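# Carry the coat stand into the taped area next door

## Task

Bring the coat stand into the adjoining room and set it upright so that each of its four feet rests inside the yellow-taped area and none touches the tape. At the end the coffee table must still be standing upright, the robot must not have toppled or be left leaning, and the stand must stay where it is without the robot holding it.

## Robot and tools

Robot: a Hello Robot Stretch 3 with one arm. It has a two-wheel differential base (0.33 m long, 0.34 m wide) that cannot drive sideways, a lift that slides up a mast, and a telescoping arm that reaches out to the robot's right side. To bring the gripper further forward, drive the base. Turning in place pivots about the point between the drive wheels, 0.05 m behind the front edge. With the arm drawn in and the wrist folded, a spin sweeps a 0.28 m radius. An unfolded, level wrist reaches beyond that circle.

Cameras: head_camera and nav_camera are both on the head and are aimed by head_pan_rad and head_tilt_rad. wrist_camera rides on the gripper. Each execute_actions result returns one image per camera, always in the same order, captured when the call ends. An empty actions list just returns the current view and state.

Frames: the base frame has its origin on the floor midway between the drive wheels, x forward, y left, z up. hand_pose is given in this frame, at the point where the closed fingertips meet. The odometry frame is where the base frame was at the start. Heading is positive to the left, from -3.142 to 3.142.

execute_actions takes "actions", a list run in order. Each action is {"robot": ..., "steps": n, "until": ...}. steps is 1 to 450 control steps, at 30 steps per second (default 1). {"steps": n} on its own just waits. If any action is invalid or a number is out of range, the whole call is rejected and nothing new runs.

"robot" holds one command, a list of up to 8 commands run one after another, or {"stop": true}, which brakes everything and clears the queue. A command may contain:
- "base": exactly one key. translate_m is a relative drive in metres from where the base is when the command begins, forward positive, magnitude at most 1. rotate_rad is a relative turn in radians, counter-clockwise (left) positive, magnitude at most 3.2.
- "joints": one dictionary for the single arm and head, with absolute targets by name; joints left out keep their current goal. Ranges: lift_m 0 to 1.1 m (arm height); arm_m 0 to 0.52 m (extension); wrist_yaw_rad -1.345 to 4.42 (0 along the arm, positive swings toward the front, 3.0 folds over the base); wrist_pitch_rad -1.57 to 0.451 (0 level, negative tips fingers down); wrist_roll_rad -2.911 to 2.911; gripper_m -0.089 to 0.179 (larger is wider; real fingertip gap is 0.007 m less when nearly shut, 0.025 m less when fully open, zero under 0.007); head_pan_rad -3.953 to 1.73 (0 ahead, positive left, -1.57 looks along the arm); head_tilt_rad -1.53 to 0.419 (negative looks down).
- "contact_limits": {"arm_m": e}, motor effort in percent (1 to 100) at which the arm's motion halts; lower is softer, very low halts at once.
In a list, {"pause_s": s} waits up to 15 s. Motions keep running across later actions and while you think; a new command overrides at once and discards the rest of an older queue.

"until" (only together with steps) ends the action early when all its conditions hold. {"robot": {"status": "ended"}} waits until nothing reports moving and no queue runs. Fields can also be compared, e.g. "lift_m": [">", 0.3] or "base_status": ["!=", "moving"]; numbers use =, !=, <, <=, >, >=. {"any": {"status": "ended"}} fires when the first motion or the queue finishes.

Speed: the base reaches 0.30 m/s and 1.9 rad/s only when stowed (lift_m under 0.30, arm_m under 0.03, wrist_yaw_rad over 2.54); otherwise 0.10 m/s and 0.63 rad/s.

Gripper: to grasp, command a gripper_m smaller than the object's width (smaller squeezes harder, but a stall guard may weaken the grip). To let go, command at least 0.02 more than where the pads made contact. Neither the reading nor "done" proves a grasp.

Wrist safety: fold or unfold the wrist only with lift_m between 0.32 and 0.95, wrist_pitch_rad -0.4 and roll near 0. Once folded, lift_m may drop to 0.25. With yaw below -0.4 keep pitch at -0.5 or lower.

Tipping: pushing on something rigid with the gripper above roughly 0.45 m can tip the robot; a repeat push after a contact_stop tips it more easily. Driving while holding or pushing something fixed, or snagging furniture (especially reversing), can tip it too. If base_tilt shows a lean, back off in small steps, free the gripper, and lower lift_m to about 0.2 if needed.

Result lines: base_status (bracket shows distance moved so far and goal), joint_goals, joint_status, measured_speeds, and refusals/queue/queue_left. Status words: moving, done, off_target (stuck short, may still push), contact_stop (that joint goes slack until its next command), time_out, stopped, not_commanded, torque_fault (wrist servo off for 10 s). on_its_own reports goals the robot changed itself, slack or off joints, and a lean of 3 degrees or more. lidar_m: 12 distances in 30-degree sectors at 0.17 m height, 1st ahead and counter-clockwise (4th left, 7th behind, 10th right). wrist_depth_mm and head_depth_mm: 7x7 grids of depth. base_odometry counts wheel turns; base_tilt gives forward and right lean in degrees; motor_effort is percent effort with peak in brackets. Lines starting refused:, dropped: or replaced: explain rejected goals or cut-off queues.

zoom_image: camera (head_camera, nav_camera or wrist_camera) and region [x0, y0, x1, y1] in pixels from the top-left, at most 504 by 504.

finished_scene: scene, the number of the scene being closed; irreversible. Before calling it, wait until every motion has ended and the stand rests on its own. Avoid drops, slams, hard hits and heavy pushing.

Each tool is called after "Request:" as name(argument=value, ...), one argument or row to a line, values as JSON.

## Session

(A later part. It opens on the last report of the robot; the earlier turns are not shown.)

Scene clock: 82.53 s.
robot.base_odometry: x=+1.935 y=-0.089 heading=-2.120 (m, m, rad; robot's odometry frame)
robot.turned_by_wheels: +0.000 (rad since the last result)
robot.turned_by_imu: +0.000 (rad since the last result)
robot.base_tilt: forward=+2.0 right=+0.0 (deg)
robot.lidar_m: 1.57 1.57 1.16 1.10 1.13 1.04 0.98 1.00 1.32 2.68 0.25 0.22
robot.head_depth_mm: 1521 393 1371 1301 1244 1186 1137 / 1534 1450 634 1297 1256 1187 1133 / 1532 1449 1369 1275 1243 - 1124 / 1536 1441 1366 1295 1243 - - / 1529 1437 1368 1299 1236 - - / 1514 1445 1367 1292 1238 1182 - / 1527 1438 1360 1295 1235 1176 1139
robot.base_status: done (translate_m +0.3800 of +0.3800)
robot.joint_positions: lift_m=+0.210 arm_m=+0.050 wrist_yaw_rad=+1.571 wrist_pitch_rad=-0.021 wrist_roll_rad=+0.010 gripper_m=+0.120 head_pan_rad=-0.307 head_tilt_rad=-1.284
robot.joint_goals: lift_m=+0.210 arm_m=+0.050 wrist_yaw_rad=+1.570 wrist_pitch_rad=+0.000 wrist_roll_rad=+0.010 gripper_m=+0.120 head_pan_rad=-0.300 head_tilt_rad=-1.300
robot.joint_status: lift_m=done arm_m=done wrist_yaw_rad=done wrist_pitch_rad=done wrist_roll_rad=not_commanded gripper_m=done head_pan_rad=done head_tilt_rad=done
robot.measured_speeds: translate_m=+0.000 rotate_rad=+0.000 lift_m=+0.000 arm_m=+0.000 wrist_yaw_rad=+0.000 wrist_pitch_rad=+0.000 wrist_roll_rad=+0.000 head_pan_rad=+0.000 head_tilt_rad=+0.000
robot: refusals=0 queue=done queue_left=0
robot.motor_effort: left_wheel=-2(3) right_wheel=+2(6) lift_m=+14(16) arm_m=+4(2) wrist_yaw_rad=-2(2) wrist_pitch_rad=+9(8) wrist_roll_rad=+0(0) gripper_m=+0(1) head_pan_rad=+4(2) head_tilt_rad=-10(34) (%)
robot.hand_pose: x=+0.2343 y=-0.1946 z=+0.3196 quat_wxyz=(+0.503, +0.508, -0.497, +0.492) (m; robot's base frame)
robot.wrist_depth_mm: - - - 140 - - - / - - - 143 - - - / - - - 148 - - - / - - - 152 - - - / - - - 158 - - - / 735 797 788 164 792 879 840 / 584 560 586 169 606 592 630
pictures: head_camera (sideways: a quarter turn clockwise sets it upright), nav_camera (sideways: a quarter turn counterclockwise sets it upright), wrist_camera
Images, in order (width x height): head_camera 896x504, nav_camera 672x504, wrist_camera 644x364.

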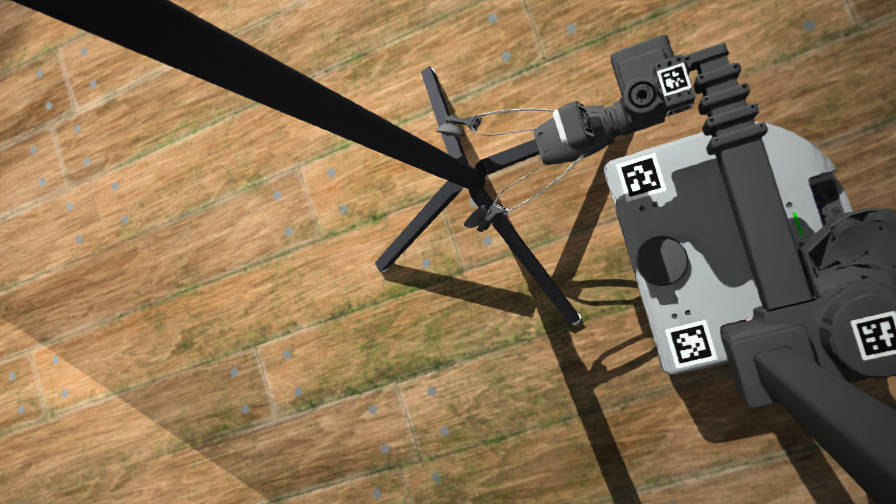

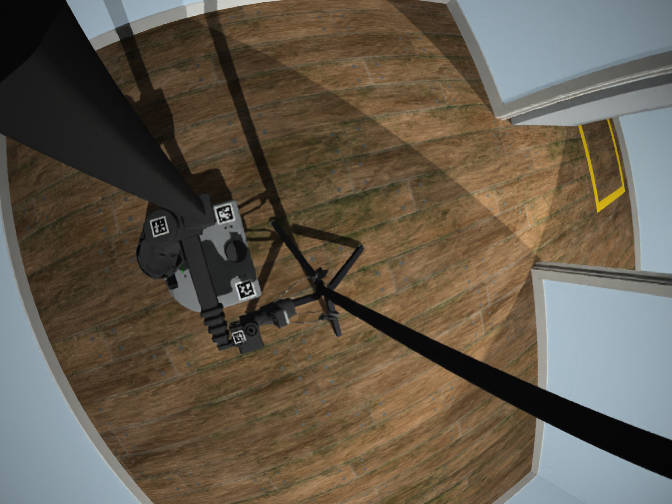

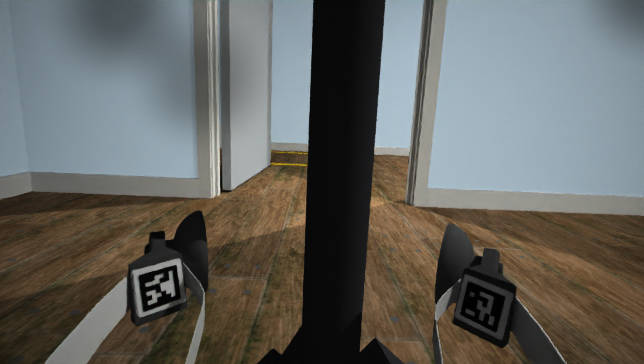

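Request:
execute_actions(
  actions=[
    {"robot":[{"joints":{"gripper_m":-0.03,"head_tilt_rad":-0.9,"head_pan_rad":-0.15}},{"joints":{"arm_m":0.01},"base":{"translate_m":0.3}},{"base":{"translate_m":0.6}}],"steps":200},
  ],
)

Request:
execute_actions(
  actions=[
    {"steps":300,"until":{"robot":{"status":"ended"}}},
  ],
)

Scene clock: 89.63 s.
robot.base_odometry: x=+1.749 y=-0.394 heading=-2.120 (m, m, rad; robot's odometry frame)
robot.turned_by_wheels: +0.000 (rad since the last result)
robot.turned_by_imu: -0.001 (rad since the last result)
robot.base_tilt: forward=+1.5 right=+0.4 (deg)
robot.lidar_m: 0.20 1.22 1.18 1.12 1.15 1.41 1.34 1.37 1.80 2.66 0.21 0.21
robot.head_depth_mm: 1219 1378 1625 342 1358 1258 1135 / 2729 2146 1736 1594 504 1218 1137 / 2712 2199 1851 1595 1403 1251 1094 / 2703 2197 1832 1588 1393 1250 1111 / 2693 2191 1827 1583 1399 1246 1126 / 2668 2188 1816 1582 1392 1249 1123 / 2424 1838 1709 1571 1394 1241 1125
robot.base_status: moving (translate_m +0.0576 of +0.6000)
robot.joint_positions: lift_m=+0.210 arm_m=+0.010 wrist_yaw_rad=+1.569 wrist_pitch_rad=-0.021 wrist_roll_rad=+0.010 gripper_m=-0.021 head_pan_rad=-0.157 head_tilt_rad=-0.902
robot.joint_goals: lift_m=+0.210 arm_m=+0.010 wrist_yaw_rad=+1.570 wrist_pitch_rad=+0.000 wrist_roll_rad=+0.010 gripper_m=-0.021 head_pan_rad=-0.150 head_tilt_rad=-0.900
robot.joint_status: lift_m=done arm_m=done wrist_yaw_rad=done wrist_pitch_rad=done wrist_roll_rad=not_commanded gripper_m=done head_pan_rad=done head_tilt_rad=done
robot.measured_speeds: translate_m=+0.100 rotate_rad=+0.000 lift_m=+0.000 arm_m=+0.000 wrist_yaw_rad=+0.000 wrist_pitch_rad=+0.000 wrist_roll_rad=+0.000 head_pan_rad=+0.000 head_tilt_rad=+0.000
robot: refusals=0 queue=running queue_left=0
robot.on_its_own: gripper_m is held at -0.021, not at your -0.030, by its stall guard, which is not easing now
robot.motor_effort: left_wheel=+1(5) right_wheel=+20(31) lift_m=+14(14) arm_m=-6(9) wrist_yaw_rad=+2(60) wrist_pitch_rad=+8(8) wrist_roll_rad=+0(0) gripper_m=-19(98) head_pan_rad=+4(17) head_tilt_rad=+1(36) (%)
robot.hand_pose: x=+0.2343 y=-0.1558 z=+0.3196 quat_wxyz=(+0.504, +0.507, -0.497, +0.492) (m; robot's base frame)
robot.wrist_depth_mm: - - - 138 - - - / - - - 142 - - - / - - - 145 - - - / - - - 150 - - - / - - - 154 - - - / 726 755 818 160 828 835 871 / 563 569 592 167 597 621 627
pictures: head_camera (sideways: a quarter turn clockwise sets it upright), nav_camera (sideways: a quarter turn counterclockwise sets it upright), wrist_camera
Images, in order (width x height): head_camera 896x504, nav_camera 672x504, wrist_camera 644x364.

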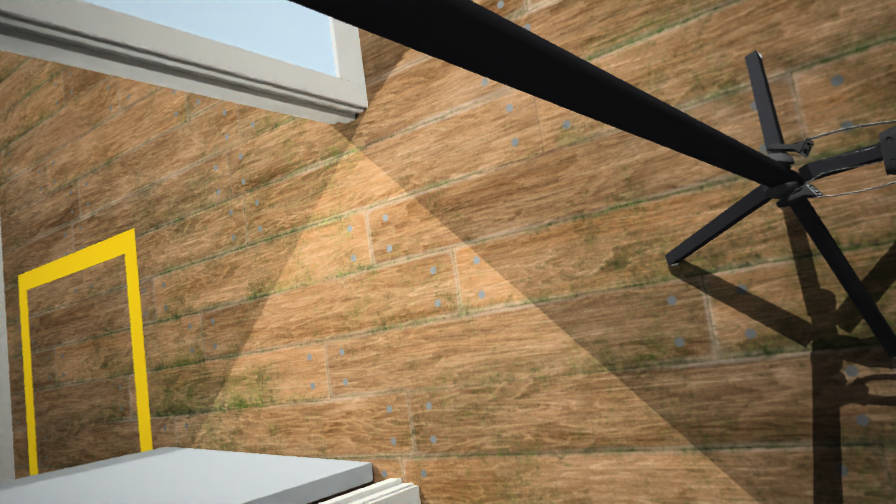

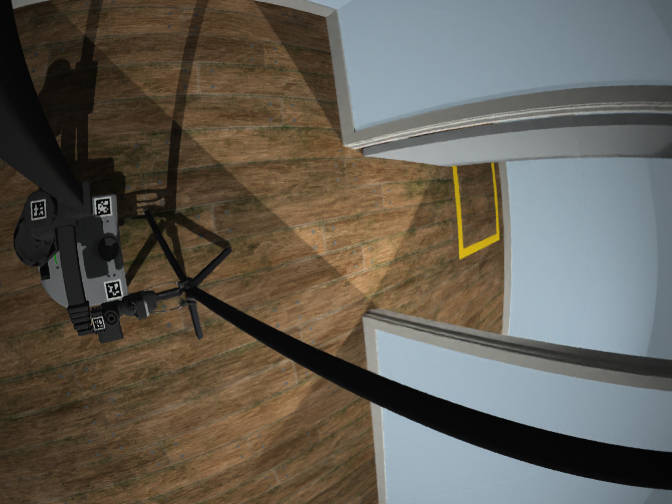

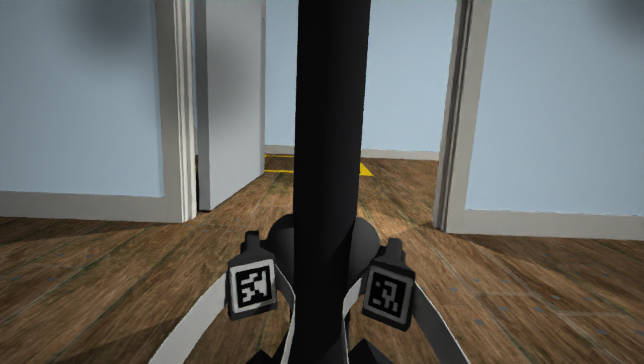

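Scene clock: 95.77 s.
robot.base_odometry: x=+1.466 y=-0.857 heading=-2.120 (m, m, rad; robot's odometry frame)
robot.turned_by_wheels: +0.000 (rad since the last result)
robot.turned_by_imu: +0.000 (rad since the last result)
robot.base_tilt: forward=+1.9 right=-0.1 (deg)
robot.lidar_m: 0.20 0.72 0.87 1.15 1.18 1.55 1.88 1.93 2.53 2.63 0.21 0.21
robot.head_depth_mm: 2734 2212 1857 341 1364 1257 1133 / 2658 2208 1855 1606 504 1219 1131 / 2620 2194 1848 1595 1405 1246 1098 / 2642 2183 1843 1594 1397 1246 1117 / 2593 2177 1832 1591 1396 1246 1129 / 2508 2191 1824 1582 1389 1243 1122 / 2498 2062 1658 1508 1370 1242 1125
robot.base_status: done (translate_m +0.5999 of +0.6000)
robot.joint_positions: lift_m=+0.210 arm_m=+0.010 wrist_yaw_rad=+1.571 wrist_pitch_rad=-0.021 wrist_roll_rad=+0.010 gripper_m=-0.021 head_pan_rad=-0.157 head_tilt_rad=-0.902
robot.joint_goals: lift_m=+0.210 arm_m=+0.010 wrist_yaw_rad=+1.570 wrist_pitch_rad=+0.000 wrist_roll_rad=+0.010 gripper_m=-0.021 head_pan_rad=-0.150 head_tilt_rad=-0.900
robot.joint_status: lift_m=done arm_m=done wrist_yaw_rad=done wrist_pitch_rad=done wrist_roll_rad=not_commanded gripper_m=done head_pan_rad=done head_tilt_rad=done
robot.measured_speeds: translate_m=+0.000 rotate_rad=+0.000 lift_m=+0.000 arm_m=+0.000 wrist_yaw_rad=+0.000 wrist_pitch_rad=+0.000 wrist_roll_rad=+0.000 head_pan_rad=+0.000 head_tilt_rad=+0.000
robot: refusals=0 queue=done queue_left=0
robot.on_its_own: gripper_m is held at -0.021, not at your -0.030, by its stall guard, which is not easing now
robot.motor_effort: left_wheel=-1(2) right_wheel=+17(20) lift_m=+13(14) arm_m=-6(6) wrist_yaw_rad=+0(1) wrist_pitch_rad=+9(9) wrist_roll_rad=+0(0) gripper_m=-20(19) head_pan_rad=+3(3) head_tilt_rad=+1(1) (%)
robot.hand_pose: x=+0.2343 y=-0.1553 z=+0.3196 quat_wxyz=(+0.503, +0.508, -0.497, +0.492) (m; robot's base frame)
robot.wrist_depth_mm: 587 777 - 137 - - 560 / 601 795 - 141 - - 564 / 610 818 - 146 - - 583 / 619 823 - 151 - - 598 / 628 894 - 154 - - 623 / 628 752 798 158 839 743 649 / 571 582 585 167 573 625 644
pictures: head_camera (sideways: a quarter turn clockwise sets it upright), nav_camera (sideways: a quarter turn counterclockwise sets it upright), wrist_camera
Images, in order (width x height): head_camera 896x504, nav_camera 672x504, wrist_camera 644x364.

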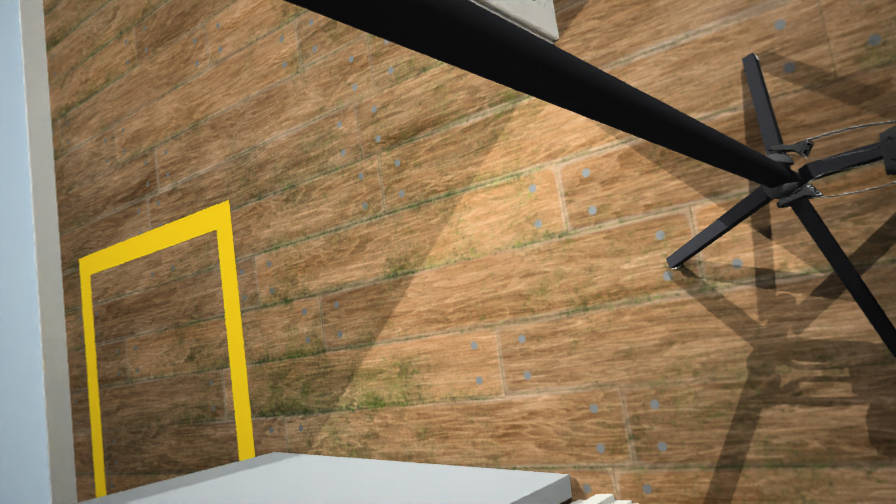

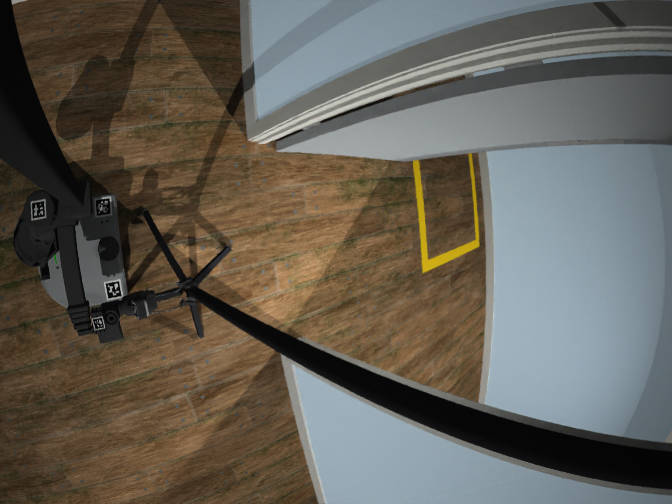

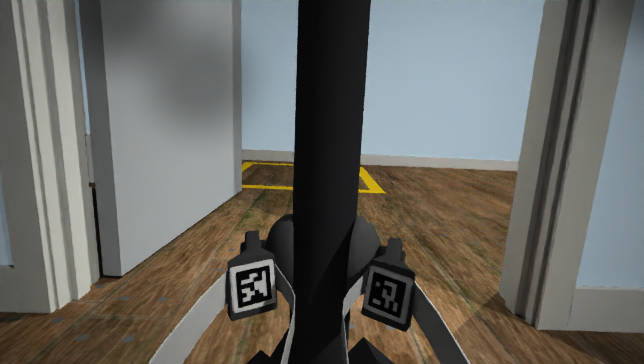

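Clear. Drive through, then turn left.

Request:
execute_actions(
  actions=[
    {"robot":[{"base":{"translate_m":1.0},"joints":{"head_tilt_rad":-1.25}},{"base":{"translate_m":0.8}},{"base":{"rotate_rad":0.5}},{"base":{"translate_m":0.25}}],"steps":450},
    {"steps":450,"until":{"robot":{"status":"ended"}}},
  ],
)

Scene clock: 124.40 s.
robot.base_odometry: x=+0.513 y=-2.641 heading=-1.620 (m, m, rad; robot's odometry frame)
robot.turned_by_wheels: +0.500 (rad since the last result)
robot.turned_by_imu: +0.315 (rad since the last result)
robot.base_tilt: forward=+1.9 right=-0.1 (deg)
robot.lidar_m: 0.16 1.06 1.16 1.16 0.40 0.45 1.37 1.45 2.00 1.77 1.02 0.30
robot.head_depth_mm: 973 1209 1394 1325 1244 1184 1128 / 986 1233 1406 1330 1239 1202 1115 / 1003 1262 1403 1319 1248 890 - / 1020 1287 1400 1318 1219 - - / 1035 1315 1394 1307 1237 1198 - / 1057 1344 1394 1296 1248 1184 - / 1078 1381 1382 1311 1246 1175 1131
robot.base_status: done (translate_m +0.2500 of +0.2500)
robot.joint_positions: lift_m=+0.210 arm_m=+0.010 wrist_yaw_rad=+1.579 wrist_pitch_rad=+0.076 wrist_roll_rad=+0.019 gripper_m=-0.018 head_pan_rad=-0.150 head_tilt_rad=-1.241
robot.joint_goals: lift_m=+0.210 arm_m=+0.010 wrist_yaw_rad=+1.570 wrist_pitch_rad=+0.000 wrist_roll_rad=+0.019 gripper_m=-0.019 head_pan_rad=-0.150 head_tilt_rad=-1.250
robot.joint_status: lift_m=done arm_m=done wrist_yaw_rad=done wrist_pitch_rad=done wrist_roll_rad=not_commanded gripper_m=done head_pan_rad=done head_tilt_rad=done
robot.measured_speeds: translate_m=+0.000 rotate_rad=+0.000 lift_m=+0.000 arm_m=+0.000 wrist_yaw_rad=+0.000 wrist_pitch_rad=+0.000 wrist_roll_rad=+0.000 head_pan_rad=+0.000 head_tilt_rad=+0.000
robot: refusals=0 queue=done queue_left=0
robot.on_its_own: gripper_m is held at -0.019, not at your -0.030, by its stall guard, which is not easing now; wrist_pitch_rad is at rest, and its effort (-30) is outside its rest range (-20 to +32)
robot.motor_effort: left_wheel=+1(27) right_wheel=-4(43) lift_m=+18(24) arm_m=+1(12) wrist_yaw_rad=-10(100) wrist_pitch_rad=-30(66) wrist_roll_rad=-5(20) gripper_m=-9(32) head_pan_rad=+0(3) head_tilt_rad=-6(45) (%)
robot.hand_pose: x=+0.2360 y=-0.1528 z=+0.3443 quat_wxyz=(+0.474, +0.488, -0.521, +0.516) (m; robot's base frame)
robot.wrist_depth_mm: - 960 878 797 738 691 636 / - 976 899 811 742 694 644 / 260 997 907 836 761 689 647 / 219 - 930 813 752 698 659 / 196 996 934 834 777 720 646 / 172 170 162 - 787 710 656 / 156 201 663 145 132 129 654
pictures: head_camera (sideways: a quarter turn clockwise sets it upright), nav_camera (sideways: a quarter turn counterclockwise sets it upright), wrist_camera
Images, in order (width x height): head_camera 896x504, nav_camera 672x504, wrist_camera 644x364.

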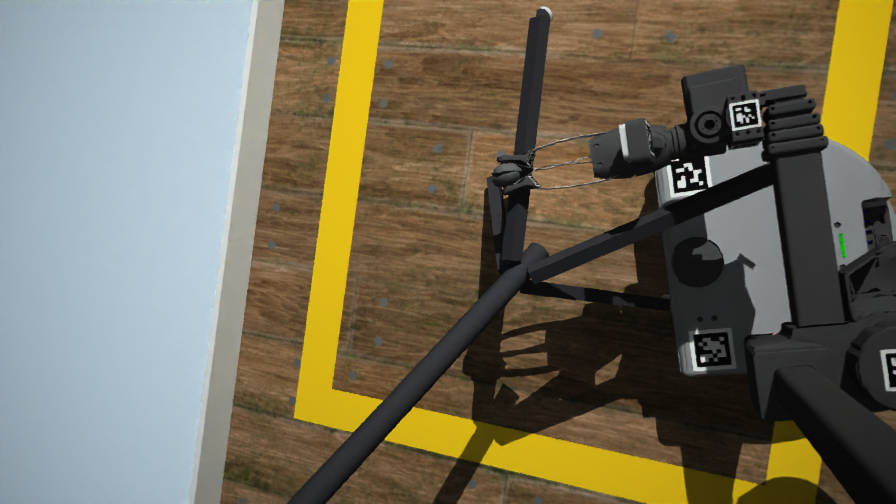

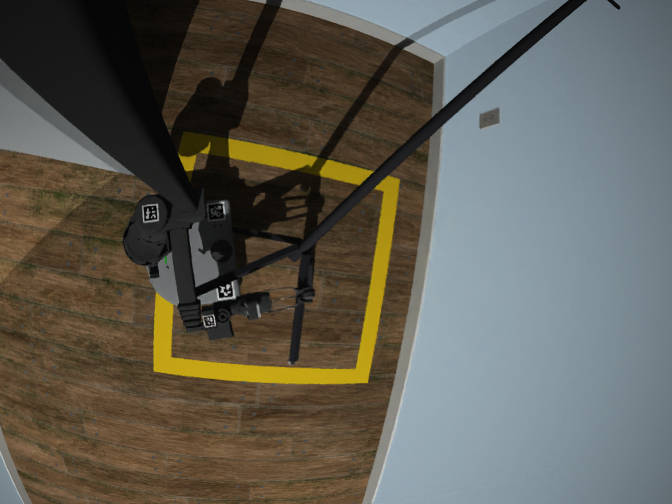

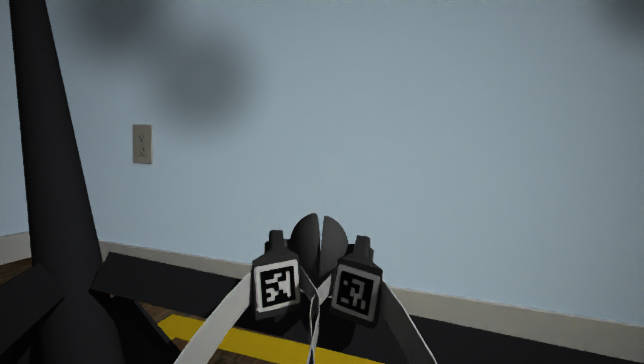

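Request:
execute_actions(
  actions=[
    {"robot":[{"joints":{"arm_m":0.16}},{"joints":{"lift_m":0.13}}],"steps":200,"until":{"robot":{"status":"ended"}}},
    {"steps":20},
  ],
)

Scene clock: 128.17 s.
robot.base_odometry: x=+0.513 y=-2.641 heading=-1.620 (m, m, rad; robot's odometry frame)
robot.turned_by_wheels: +0.000 (rad since the last result)
robot.turned_by_imu: -0.001 (rad since the last result)
robot.base_tilt: forward=+1.9 right=-0.1 (deg)
robot.lidar_m: 0.16 1.06 1.16 1.16 0.40 0.45 1.38 1.45 2.01 1.77 1.02 0.30
robot.head_depth_mm: 972 1211 1400 1331 1262 1185 1120 / 985 1234 1406 1324 1240 1185 1118 / 1004 1260 1401 1325 1238 895 - / 1023 1289 1402 1317 1214 - - / 1038 1311 1397 1313 1231 1203 - / 1056 1350 1398 1293 1243 1183 - / 1075 1373 1387 1312 1244 1178 1138
robot.base_status: done (translate_m +0.2500 of +0.2500)
robot.joint_positions: lift_m=+0.201 arm_m=+0.160 wrist_yaw_rad=+1.573 wrist_pitch_rad=+0.071 wrist_roll_rad=+0.019 gripper_m=-0.018 head_pan_rad=-0.150 head_tilt_rad=-1.241
robot.joint_goals: lift_m=+0.201 arm_m=+0.160 wrist_yaw_rad=+1.570 wrist_pitch_rad=+0.000 wrist_roll_rad=+0.019 gripper_m=-0.019 head_pan_rad=-0.150 head_tilt_rad=-1.250
robot.joint_status: lift_m=contact_stop arm_m=done wrist_yaw_rad=done wrist_pitch_rad=done wrist_roll_rad=not_commanded gripper_m=done head_pan_rad=done head_tilt_rad=done
robot.measured_speeds: translate_m=+0.000 rotate_rad=+0.000 lift_m=+0.000 arm_m=+0.000 wrist_yaw_rad=+0.000 wrist_pitch_rad=+0.000 wrist_roll_rad=+0.000 head_pan_rad=+0.000 head_tilt_rad=+0.000
robot: refusals=0 queue=dropped queue_left=0
robot.on_its_own: gripper_m is held at -0.019, not at your -0.030, by its stall guard, which is not easing now; lift_m is slack since a contact_stop, until your next command for it (your +0.130 is given up); wrist_pitch_rad is at rest, and its effort (-29) is outside its rest range (-20 to +32)
robot.motor_effort: left_wheel=+0(2) right_wheel=+0(7) lift_m=+22(20) arm_m=+4(9) wrist_yaw_rad=-5(35) wrist_pitch_rad=-29(33) wrist_roll_rad=-5(6) gripper_m=-9(12) head_pan_rad=+0(0) head_tilt_rad=-6(6) (%)
robot.hand_pose: x=+0.2359 y=-0.3040 z=+0.3340 quat_wxyz=(+0.477, +0.488, -0.521, +0.513) (m; robot's base frame)
robot.wrist_depth_mm: - 940 841 754 698 644 606 / - 941 861 761 712 649 602 / - 982 862 776 714 656 616 / - 982 872 790 721 664 610 / - 974 883 802 728 672 634 / 139 916 857 - 714 675 629 / 622 125 115 112 705 666 625
pictures: head_camera (sideways: a quarter turn clockwise sets it upright), nav_camera (sideways: a quarter turn counterclockwise sets it upright), wrist_camera
Images, in order (width x height): head_camera 896x504, nav_camera 672x504, wrist_camera 644x364.

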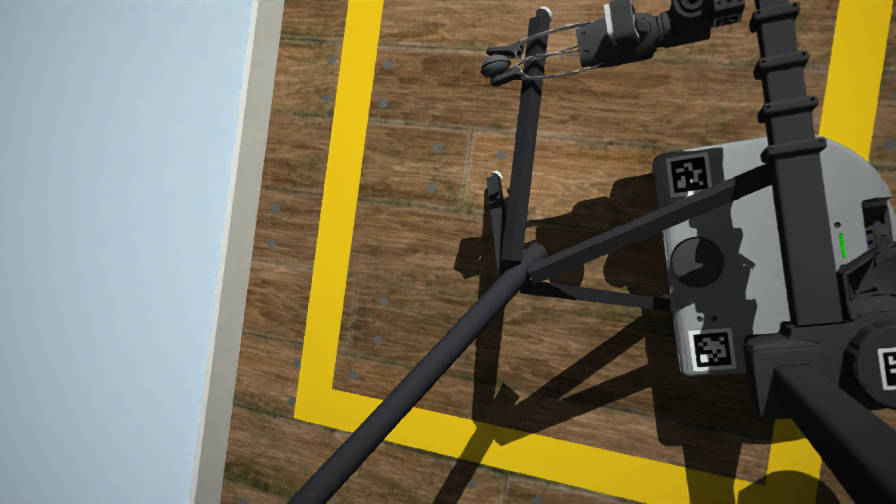

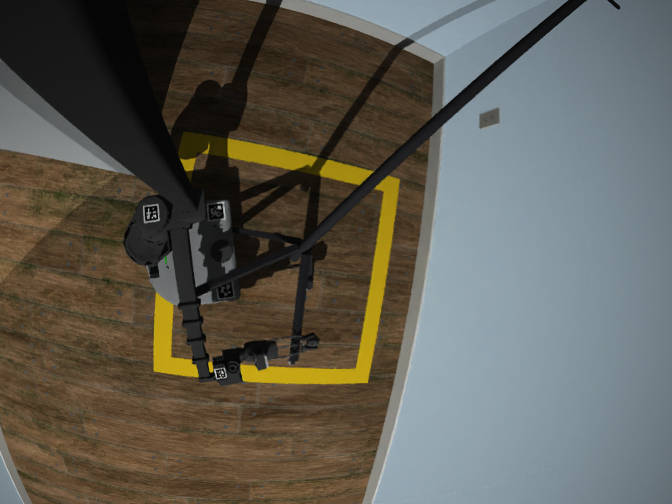

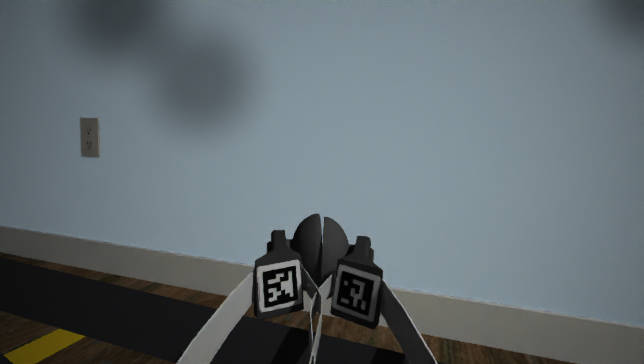

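Request:
execute_actions(
  actions=[
    {"robot":{"joints":{"lift_m":0.25,"head_pan_rad":0.5,"head_tilt_rad":-0.6}},"steps":60},
  ],
)

Scene clock: 131.23 s.
robot.base_odometry: x=+0.513 y=-2.641 heading=-1.620 (m, m, rad; robot's odometry frame)
robot.turned_by_wheels: +0.000 (rad since the last result)
robot.turned_by_imu: +0.000 (rad since the last result)
robot.base_tilt: forward=+2.0 right=+0.0 (deg)
robot.lidar_m: 0.16 1.06 1.16 1.16 0.40 0.45 1.37 1.45 2.00 1.77 1.02 0.29
robot.head_depth_mm: 811 875 946 1030 1136 1266 1261 / 873 941 1032 1131 1257 1375 1253 / 941 1026 1129 1257 1406 1457 1248 / 1023 1122 1250 1397 1517 1387 1199 / 1119 1218 1324 1571 1690 1446 1245 / 1154 1293 1441 1589 1681 1445 1243 / 1109 1204 1314 1434 1583 1443 1235
robot.base_status: done (translate_m +0.2500 of +0.2500)
robot.joint_positions: lift_m=+0.250 arm_m=+0.160 wrist_yaw_rad=+1.571 wrist_pitch_rad=-0.014 wrist_roll_rad=+0.016 gripper_m=-0.018 head_pan_rad=+0.493 head_tilt_rad=-0.606
robot.joint_goals: lift_m=+0.250 arm_m=+0.160 wrist_yaw_rad=+1.570 wrist_pitch_rad=+0.000 wrist_roll_rad=+0.016 gripper_m=-0.019 head_pan_rad=+0.500 head_tilt_rad=-0.600
robot.joint_status: lift_m=done arm_m=done wrist_yaw_rad=done wrist_pitch_rad=done wrist_roll_rad=not_commanded gripper_m=done head_pan_rad=done head_tilt_rad=done
robot.measured_speeds: translate_m=+0.000 rotate_rad=+0.000 lift_m=+0.000 arm_m=+0.000 wrist_yaw_rad=+0.000 wrist_pitch_rad=+0.000 wrist_roll_rad=+0.000 head_pan_rad=+0.000 head_tilt_rad=+0.000
robot: refusals=0 queue=done queue_left=0
robot.on_its_own: gripper_m is held at -0.019, not at your -0.030, by its stall guard, which is not easing now
robot.motor_effort: left_wheel=+0(1) right_wheel=-1(7) lift_m=+31(31) arm_m=+4(4) wrist_yaw_rad=-1(3) wrist_pitch_rad=+5(28) wrist_roll_rad=-3(5) gripper_m=-8(8) head_pan_rad=+3(36) head_tilt_rad=+4(48) (%)
robot.hand_pose: x=+0.2345 y=-0.3048 z=+0.3605 quat_wxyz=(+0.500, +0.508, -0.500, +0.492) (m; robot's base frame)
robot.wrist_depth_mm: 1000 880 815 721 671 624 586 / - 908 812 754 687 642 588 / - 948 829 779 707 653 609 / - 947 876 792 717 667 620 / - 996 892 780 758 696 631 / 844 847 869 - 751 713 642 / 148 157 646 677 677 690 641
pictures: head_camera (sideways: a quarter turn clockwise sets it upright), nav_camera (sideways: a quarter turn counterclockwise sets it upright), wrist_camera
Images, in order (width x height): head_camera 896x504, nav_camera 672x504, wrist_camera 644x364.

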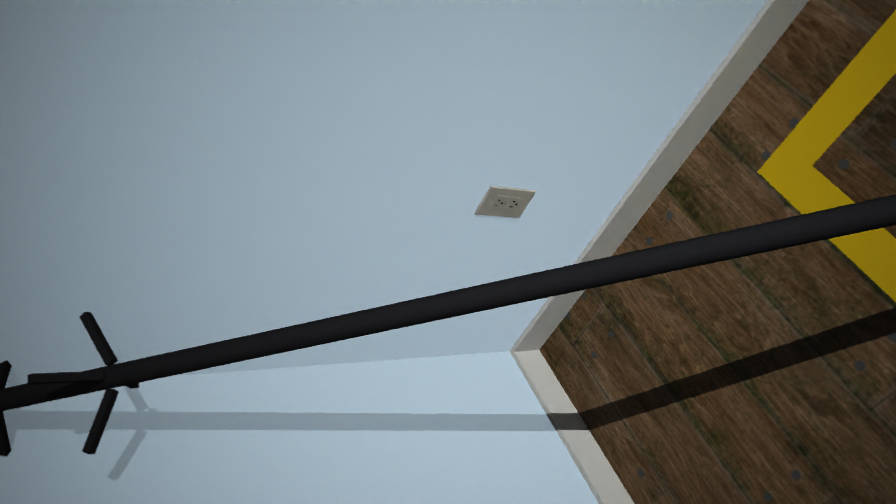

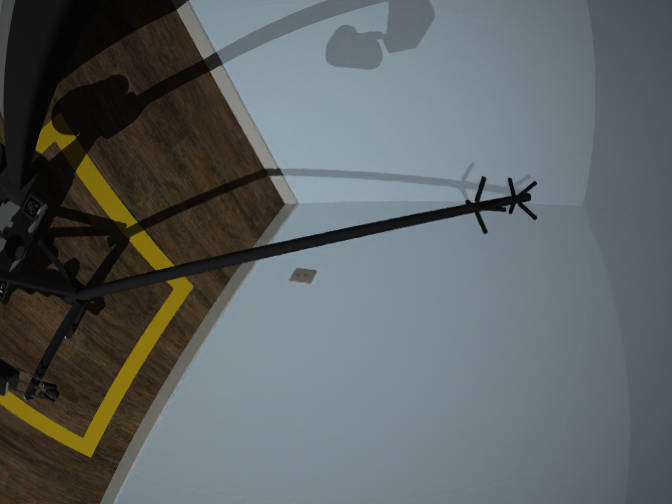

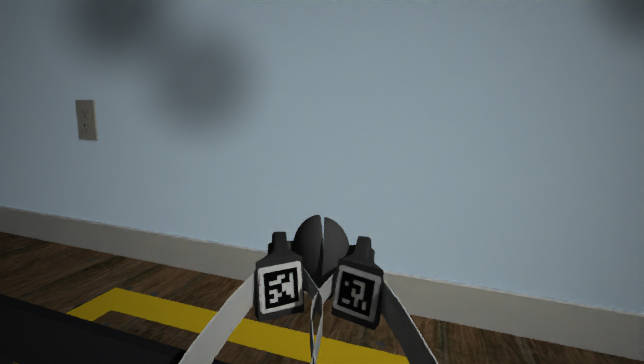

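Request:
execute_actions(
  actions=[
    {"robot":[{"joints":{"lift_m":0.45,"wrist_pitch_rad":-0.4,"head_pan_rad":-0.5,"head_tilt_rad":-1.3}},{"joints":{"arm_m":0,"wrist_yaw_rad":3.0},"base":{"translate_m":-0.27}},{"base":{"rotate_rad":0.85}}],"steps":450,"until":{"robot":{"status":"ended"}}},
  ],
)

Scene clock: 141.17 s.
robot.base_odometry: x=+0.527 y=-2.372 heading=-0.770 (m, m, rad; robot's odometry frame)
robot.turned_by_wheels: +0.850 (rad since the last result)
robot.turned_by_imu: +0.846 (rad since the last result)
robot.base_tilt: forward=+2.0 right=-0.1 (deg)
robot.lidar_m: 1.26 0.30 0.31 0.47 3.69 1.11 1.52 1.95 1.52 1.17 0.41 0.41
robot.head_depth_mm: 1344 1444 1372 1298 1248 1197 1137 / 1435 1446 1338 1289 1263 - 1129 / 1472 1428 1373 1293 1254 - 1124 / 1527 1452 1368 1303 1242 - - / 1530 1437 1367 1301 1237 - - / 1518 1438 1365 1298 1238 1182 - / 1515 1440 1359 1301 1116 1173 1129
robot.base_status: done (rotate_rad +0.8499 of +0.8500)
robot.joint_positions: lift_m=+0.450 arm_m=+0.000 wrist_yaw_rad=+2.998 wrist_pitch_rad=-0.412 wrist_roll_rad=+0.015 gripper_m=-0.018 head_pan_rad=-0.493 head_tilt_rad=-1.285
robot.joint_goals: lift_m=+0.450 arm_m=+0.000 wrist_yaw_rad=+3.000 wrist_pitch_rad=-0.400 wrist_roll_rad=+0.015 gripper_m=-0.019 head_pan_rad=-0.500 head_tilt_rad=-1.300
robot.joint_status: lift_m=done arm_m=done wrist_yaw_rad=done wrist_pitch_rad=done wrist_roll_rad=not_commanded gripper_m=done head_pan_rad=done head_tilt_rad=done
robot.measured_speeds: translate_m=+0.000 rotate_rad=+0.000 lift_m=+0.000 arm_m=+0.000 wrist_yaw_rad=+0.000 wrist_pitch_rad=+0.000 wrist_roll_rad=+0.000 head_pan_rad=+0.000 head_tilt_rad=+0.000
robot: refusals=0 queue=done queue_left=0
robot.on_its_own: gripper_m is held at -0.019, not at your -0.030, by its stall guard, which is not easing now
robot.motor_effort: left_wheel=-2(5) right_wheel=+2(12) lift_m=+31(31) arm_m=-6(5) wrist_yaw_rad=+2(6) wrist_pitch_rad=+4(48) wrist_roll_rad=-3(6) gripper_m=-9(9) head_pan_rad=-4(43) head_tilt_rad=-11(59) (%)
robot.hand_pose: x=+0.0109 y=+0.0776 z=+0.4635 quat_wxyz=(+0.195, +0.706, +0.094, +0.675) (m; robot's base frame)
robot.wrist_depth_mm: - - - 632 413 310 250 / - - - 689 435 322 267 / - - - 727 461 332 293 / - - - 801 486 349 - / 871 860 896 805 522 375 912 / 724 726 - - 520 438 755 / 605 616 629 634 543 620 633
pictures: head_camera (sideways: a quarter turn clockwise sets it upright), nav_camera (sideways: a quarter turn counterclockwise sets it upright), wrist_camera
Images, in order (width x height): head_camera 896x504, nav_camera 672x504, wrist_camera 644x364.

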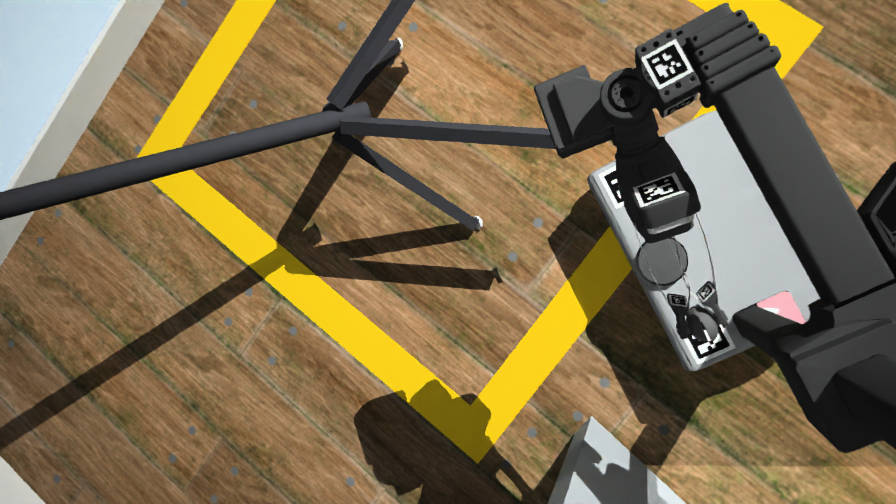

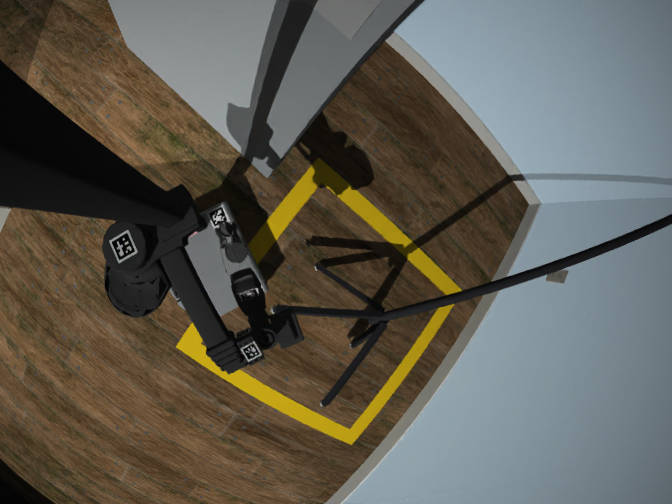

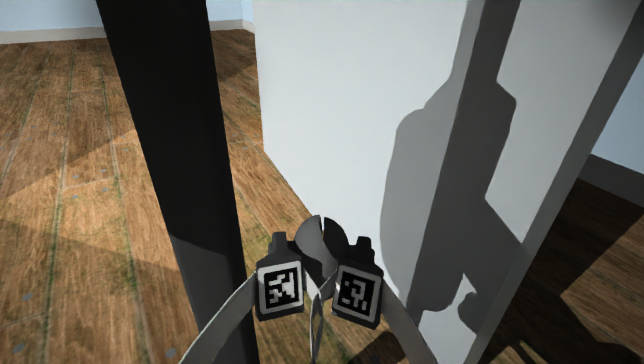

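Request:
execute_actions(
  actions=[
    {"robot":[{"base":{"rotate_rad":0.04},"joints":{"head_pan_rad":-1.5,"head_tilt_rad":-0.9}},{"base":{"translate_m":1.0}},{"joints":{"arm_m":0.5}}],"steps":450,"until":{"robot":{"status":"ended"}}},
    {"steps":200,"until":{"robot":{"status":"ended"}}},
  ],
)

Scene clock: 159.37 s.
robot.base_odometry: x=+1.272 y=-3.039 heading=-0.730 (m, m, rad; robot's odometry frame)
robot.turned_by_wheels: +0.040 (rad since the last result)
robot.turned_by_imu: +0.039 (rad since the last result)
robot.base_tilt: forward=+1.9 right=-0.1 (deg)
robot.lidar_m: 0.32 0.31 0.34 0.50 1.40 0.76 0.76 0.77 0.95 0.75 0.74 0.40
robot.head_depth_mm: 779 921 1130 1320 1410 1259 1134 / 751 884 1049 631 1395 - - / 727 847 956 1316 1399 1249 1139 / 702 816 917 1203 1394 1249 1145 / 681 760 936 1148 1352 1241 1126 / 660 716 894 1093 1323 1244 1127 / 634 732 863 1038 1294 1244 1122
robot.base_status: done (translate_m +1.0000 of +1.0000)
robot.joint_positions: lift_m=+0.450 arm_m=+0.500 wrist_yaw_rad=+2.998 wrist_pitch_rad=-0.412 wrist_roll_rad=+0.015 gripper_m=-0.018 head_pan_rad=-1.493 head_tilt_rad=-0.902
robot.joint_goals: lift_m=+0.450 arm_m=+0.500 wrist_yaw_rad=+3.000 wrist_pitch_rad=-0.400 wrist_roll_rad=+0.015 gripper_m=-0.019 head_pan_rad=-1.500 head_tilt_rad=-0.900
robot.joint_status: lift_m=done arm_m=done wrist_yaw_rad=done wrist_pitch_rad=done wrist_roll_rad=not_commanded gripper_m=done head_pan_rad=done head_tilt_rad=done
robot.measured_speeds: translate_m=+0.000 rotate_rad=+0.000 lift_m=+0.000 arm_m=+0.000 wrist_yaw_rad=+0.000 wrist_pitch_rad=+0.000 wrist_roll_rad=+0.000 head_pan_rad=+0.000 head_tilt_rad=+0.000
robot: refusals=0 queue=done queue_left=0
robot.on_its_own: gripper_m is held at -0.019, not at your -0.030, by its stall guard, which is not easing now
robot.motor_effort: left_wheel=-2(5) right_wheel=+2(6) lift_m=+30(30) arm_m=+4(4) wrist_yaw_rad=+3(2) wrist_pitch_rad=+5(4) wrist_roll_rad=-3(3) gripper_m=-8(8) head_pan_rad=-3(44) head_tilt_rad=+1(35) (%)
robot.hand_pose: x=+0.0109 y=-0.4219 z=+0.4635 quat_wxyz=(+0.195, +0.706, +0.094, +0.675) (m; robot's base frame)
robot.wrist_depth_mm: - - - - 705 545 427 / - - - - 767 568 442 / - - - - 792 583 463 / - - - - 847 606 478 / 871 856 - - 819 638 491 / 711 722 - - 740 659 510 / 609 622 620 616 638 614 530
pictures: head_camera (sideways: a quarter turn clockwise sets it upright), nav_camera (sideways: a quarter turn counterclockwise sets it upright), wrist_camera
Images, in order (width x height): head_camera 896x504, nav_camera 672x504, wrist_camera 644x364.

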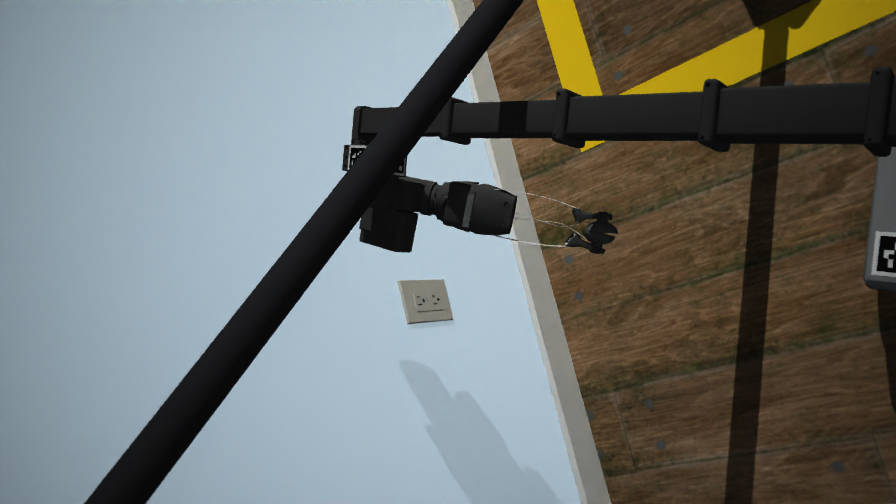

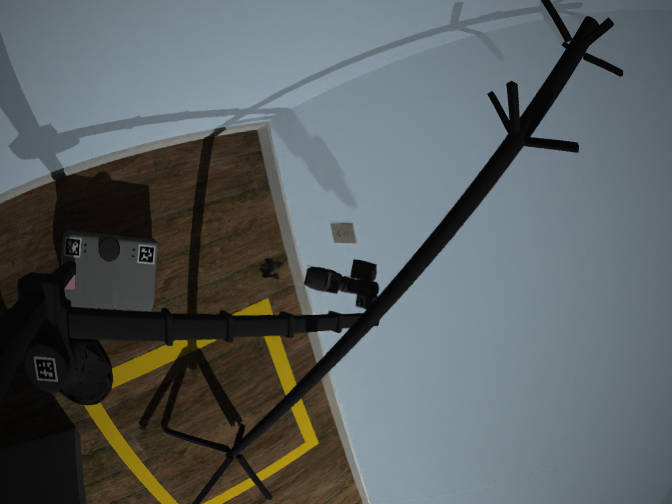

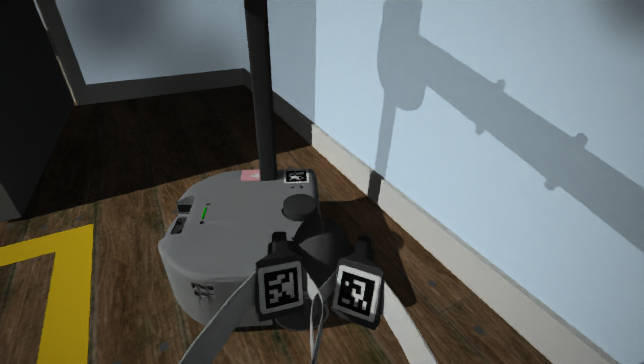

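Request:
execute_actions(
  actions=[
    {"robot":[{"joints":{"lift_m":0.9,"head_pan_rad":-2.2}},{"base":{"translate_m":-0.25}}],"steps":400,"until":{"robot":{"status":"ended"}}},
    {"steps":15},
  ],
)

Scene clock: 168.90 s.
robot.base_odometry: x=+1.085 y=-2.872 heading=-0.730 (m, m, rad; robot's odometry frame)
robot.turned_by_wheels: +0.000 (rad since the last result)
robot.turned_by_imu: +0.000 (rad since the last result)
robot.base_tilt: forward=+1.9 right=+0.0 (deg)
robot.lidar_m: 0.55 0.54 0.59 0.88 0.90 0.52 2.08 0.60 1.08 0.85 0.84 0.70
robot.head_depth_mm: 2591 2193 1856 1606 - - 1105 / 2181 2194 1846 - - - 1139 / 1775 2050 1852 - - 1230 1161 / 1488 1735 1883 - 1349 1256 1157 / 1287 1445 - 1522 1398 1245 1135 / 1113 437 - 1544 1388 1244 1125 / 380 - 1246 1417 1392 1240 1119
robot.base_status: done (translate_m -0.2500 of -0.2500)
robot.joint_positions: lift_m=+0.900 arm_m=+0.500 wrist_yaw_rad=+2.999 wrist_pitch_rad=-0.413 wrist_roll_rad=+0.015 gripper_m=-0.018 head_pan_rad=-2.193 head_tilt_rad=-0.902
robot.joint_goals: lift_m=+0.900 arm_m=+0.500 wrist_yaw_rad=+3.000 wrist_pitch_rad=-0.400 wrist_roll_rad=+0.015 gripper_m=-0.019 head_pan_rad=-2.200 head_tilt_rad=-0.900
robot.joint_status: lift_m=done arm_m=done wrist_yaw_rad=done wrist_pitch_rad=done wrist_roll_rad=not_commanded gripper_m=done head_pan_rad=done head_tilt_rad=done
robot.measured_speeds: translate_m=+0.000 rotate_rad=+0.000 lift_m=+0.000 arm_m=+0.000 wrist_yaw_rad=+0.000 wrist_pitch_rad=+0.000 wrist_roll_rad=+0.000 head_pan_rad=+0.000 head_tilt_rad=+0.000
robot: refusals=0 queue=done queue_left=0
robot.on_its_own: gripper_m is held at -0.019, not at your -0.030, by its stall guard, which is not easing now
robot.motor_effort: left_wheel=+1(3) right_wheel=-6(17) lift_m=+31(43) arm_m=+3(4) wrist_yaw_rad=+1(2) wrist_pitch_rad=+5(6) wrist_roll_rad=-3(3) gripper_m=-8(8) head_pan_rad=-3(37) head_tilt_rad=+1(1) (%)
robot.hand_pose: x=+0.0107 y=-0.4220 z=+0.9133 quat_wxyz=(+0.195, +0.705, +0.094, +0.675) (m; robot's base frame)
robot.wrist_depth_mm: 752 - - - - 762 622 / 868 - - - - 809 635 / - - - - - 841 663 / - - - - - 857 686 / - - - - - 914 706 / - - - - - 971 730 / - - - - - - 762
pictures: head_camera (sideways: a quarter turn clockwise sets it upright), nav_camera (sideways: a quarter turn counterclockwise sets it upright), wrist_camera
Images, in order (width x height): head_camera 896x504, nav_camera 672x504, wrist_camera 644x364.

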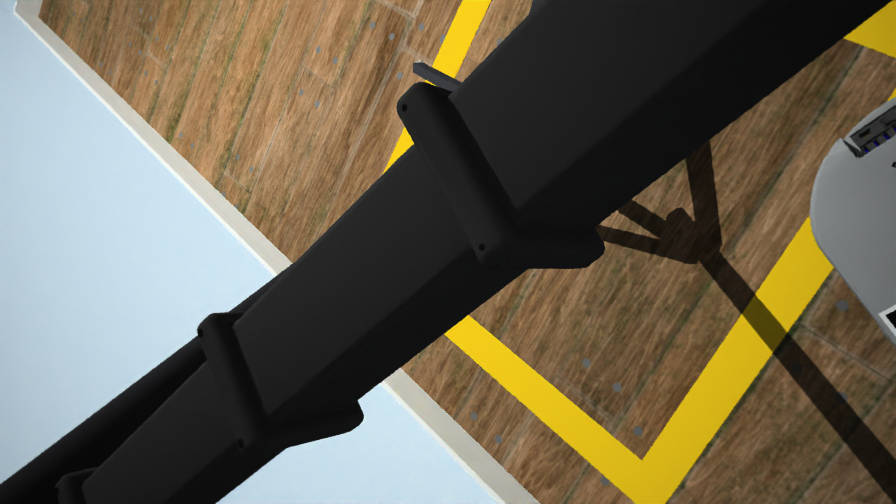

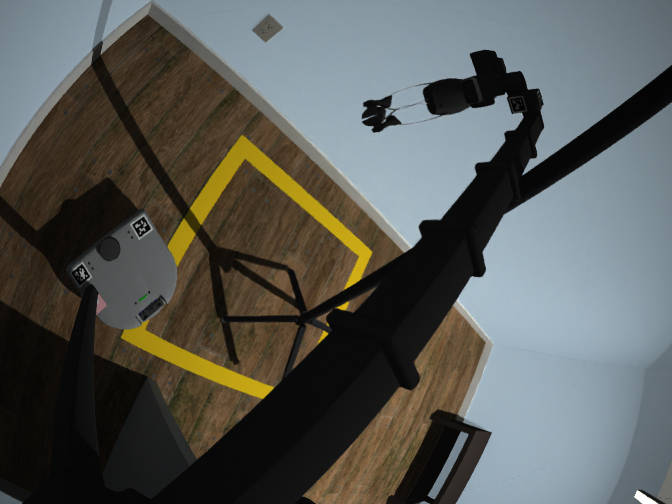

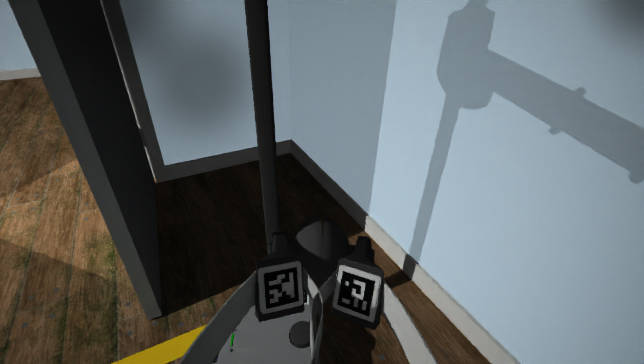

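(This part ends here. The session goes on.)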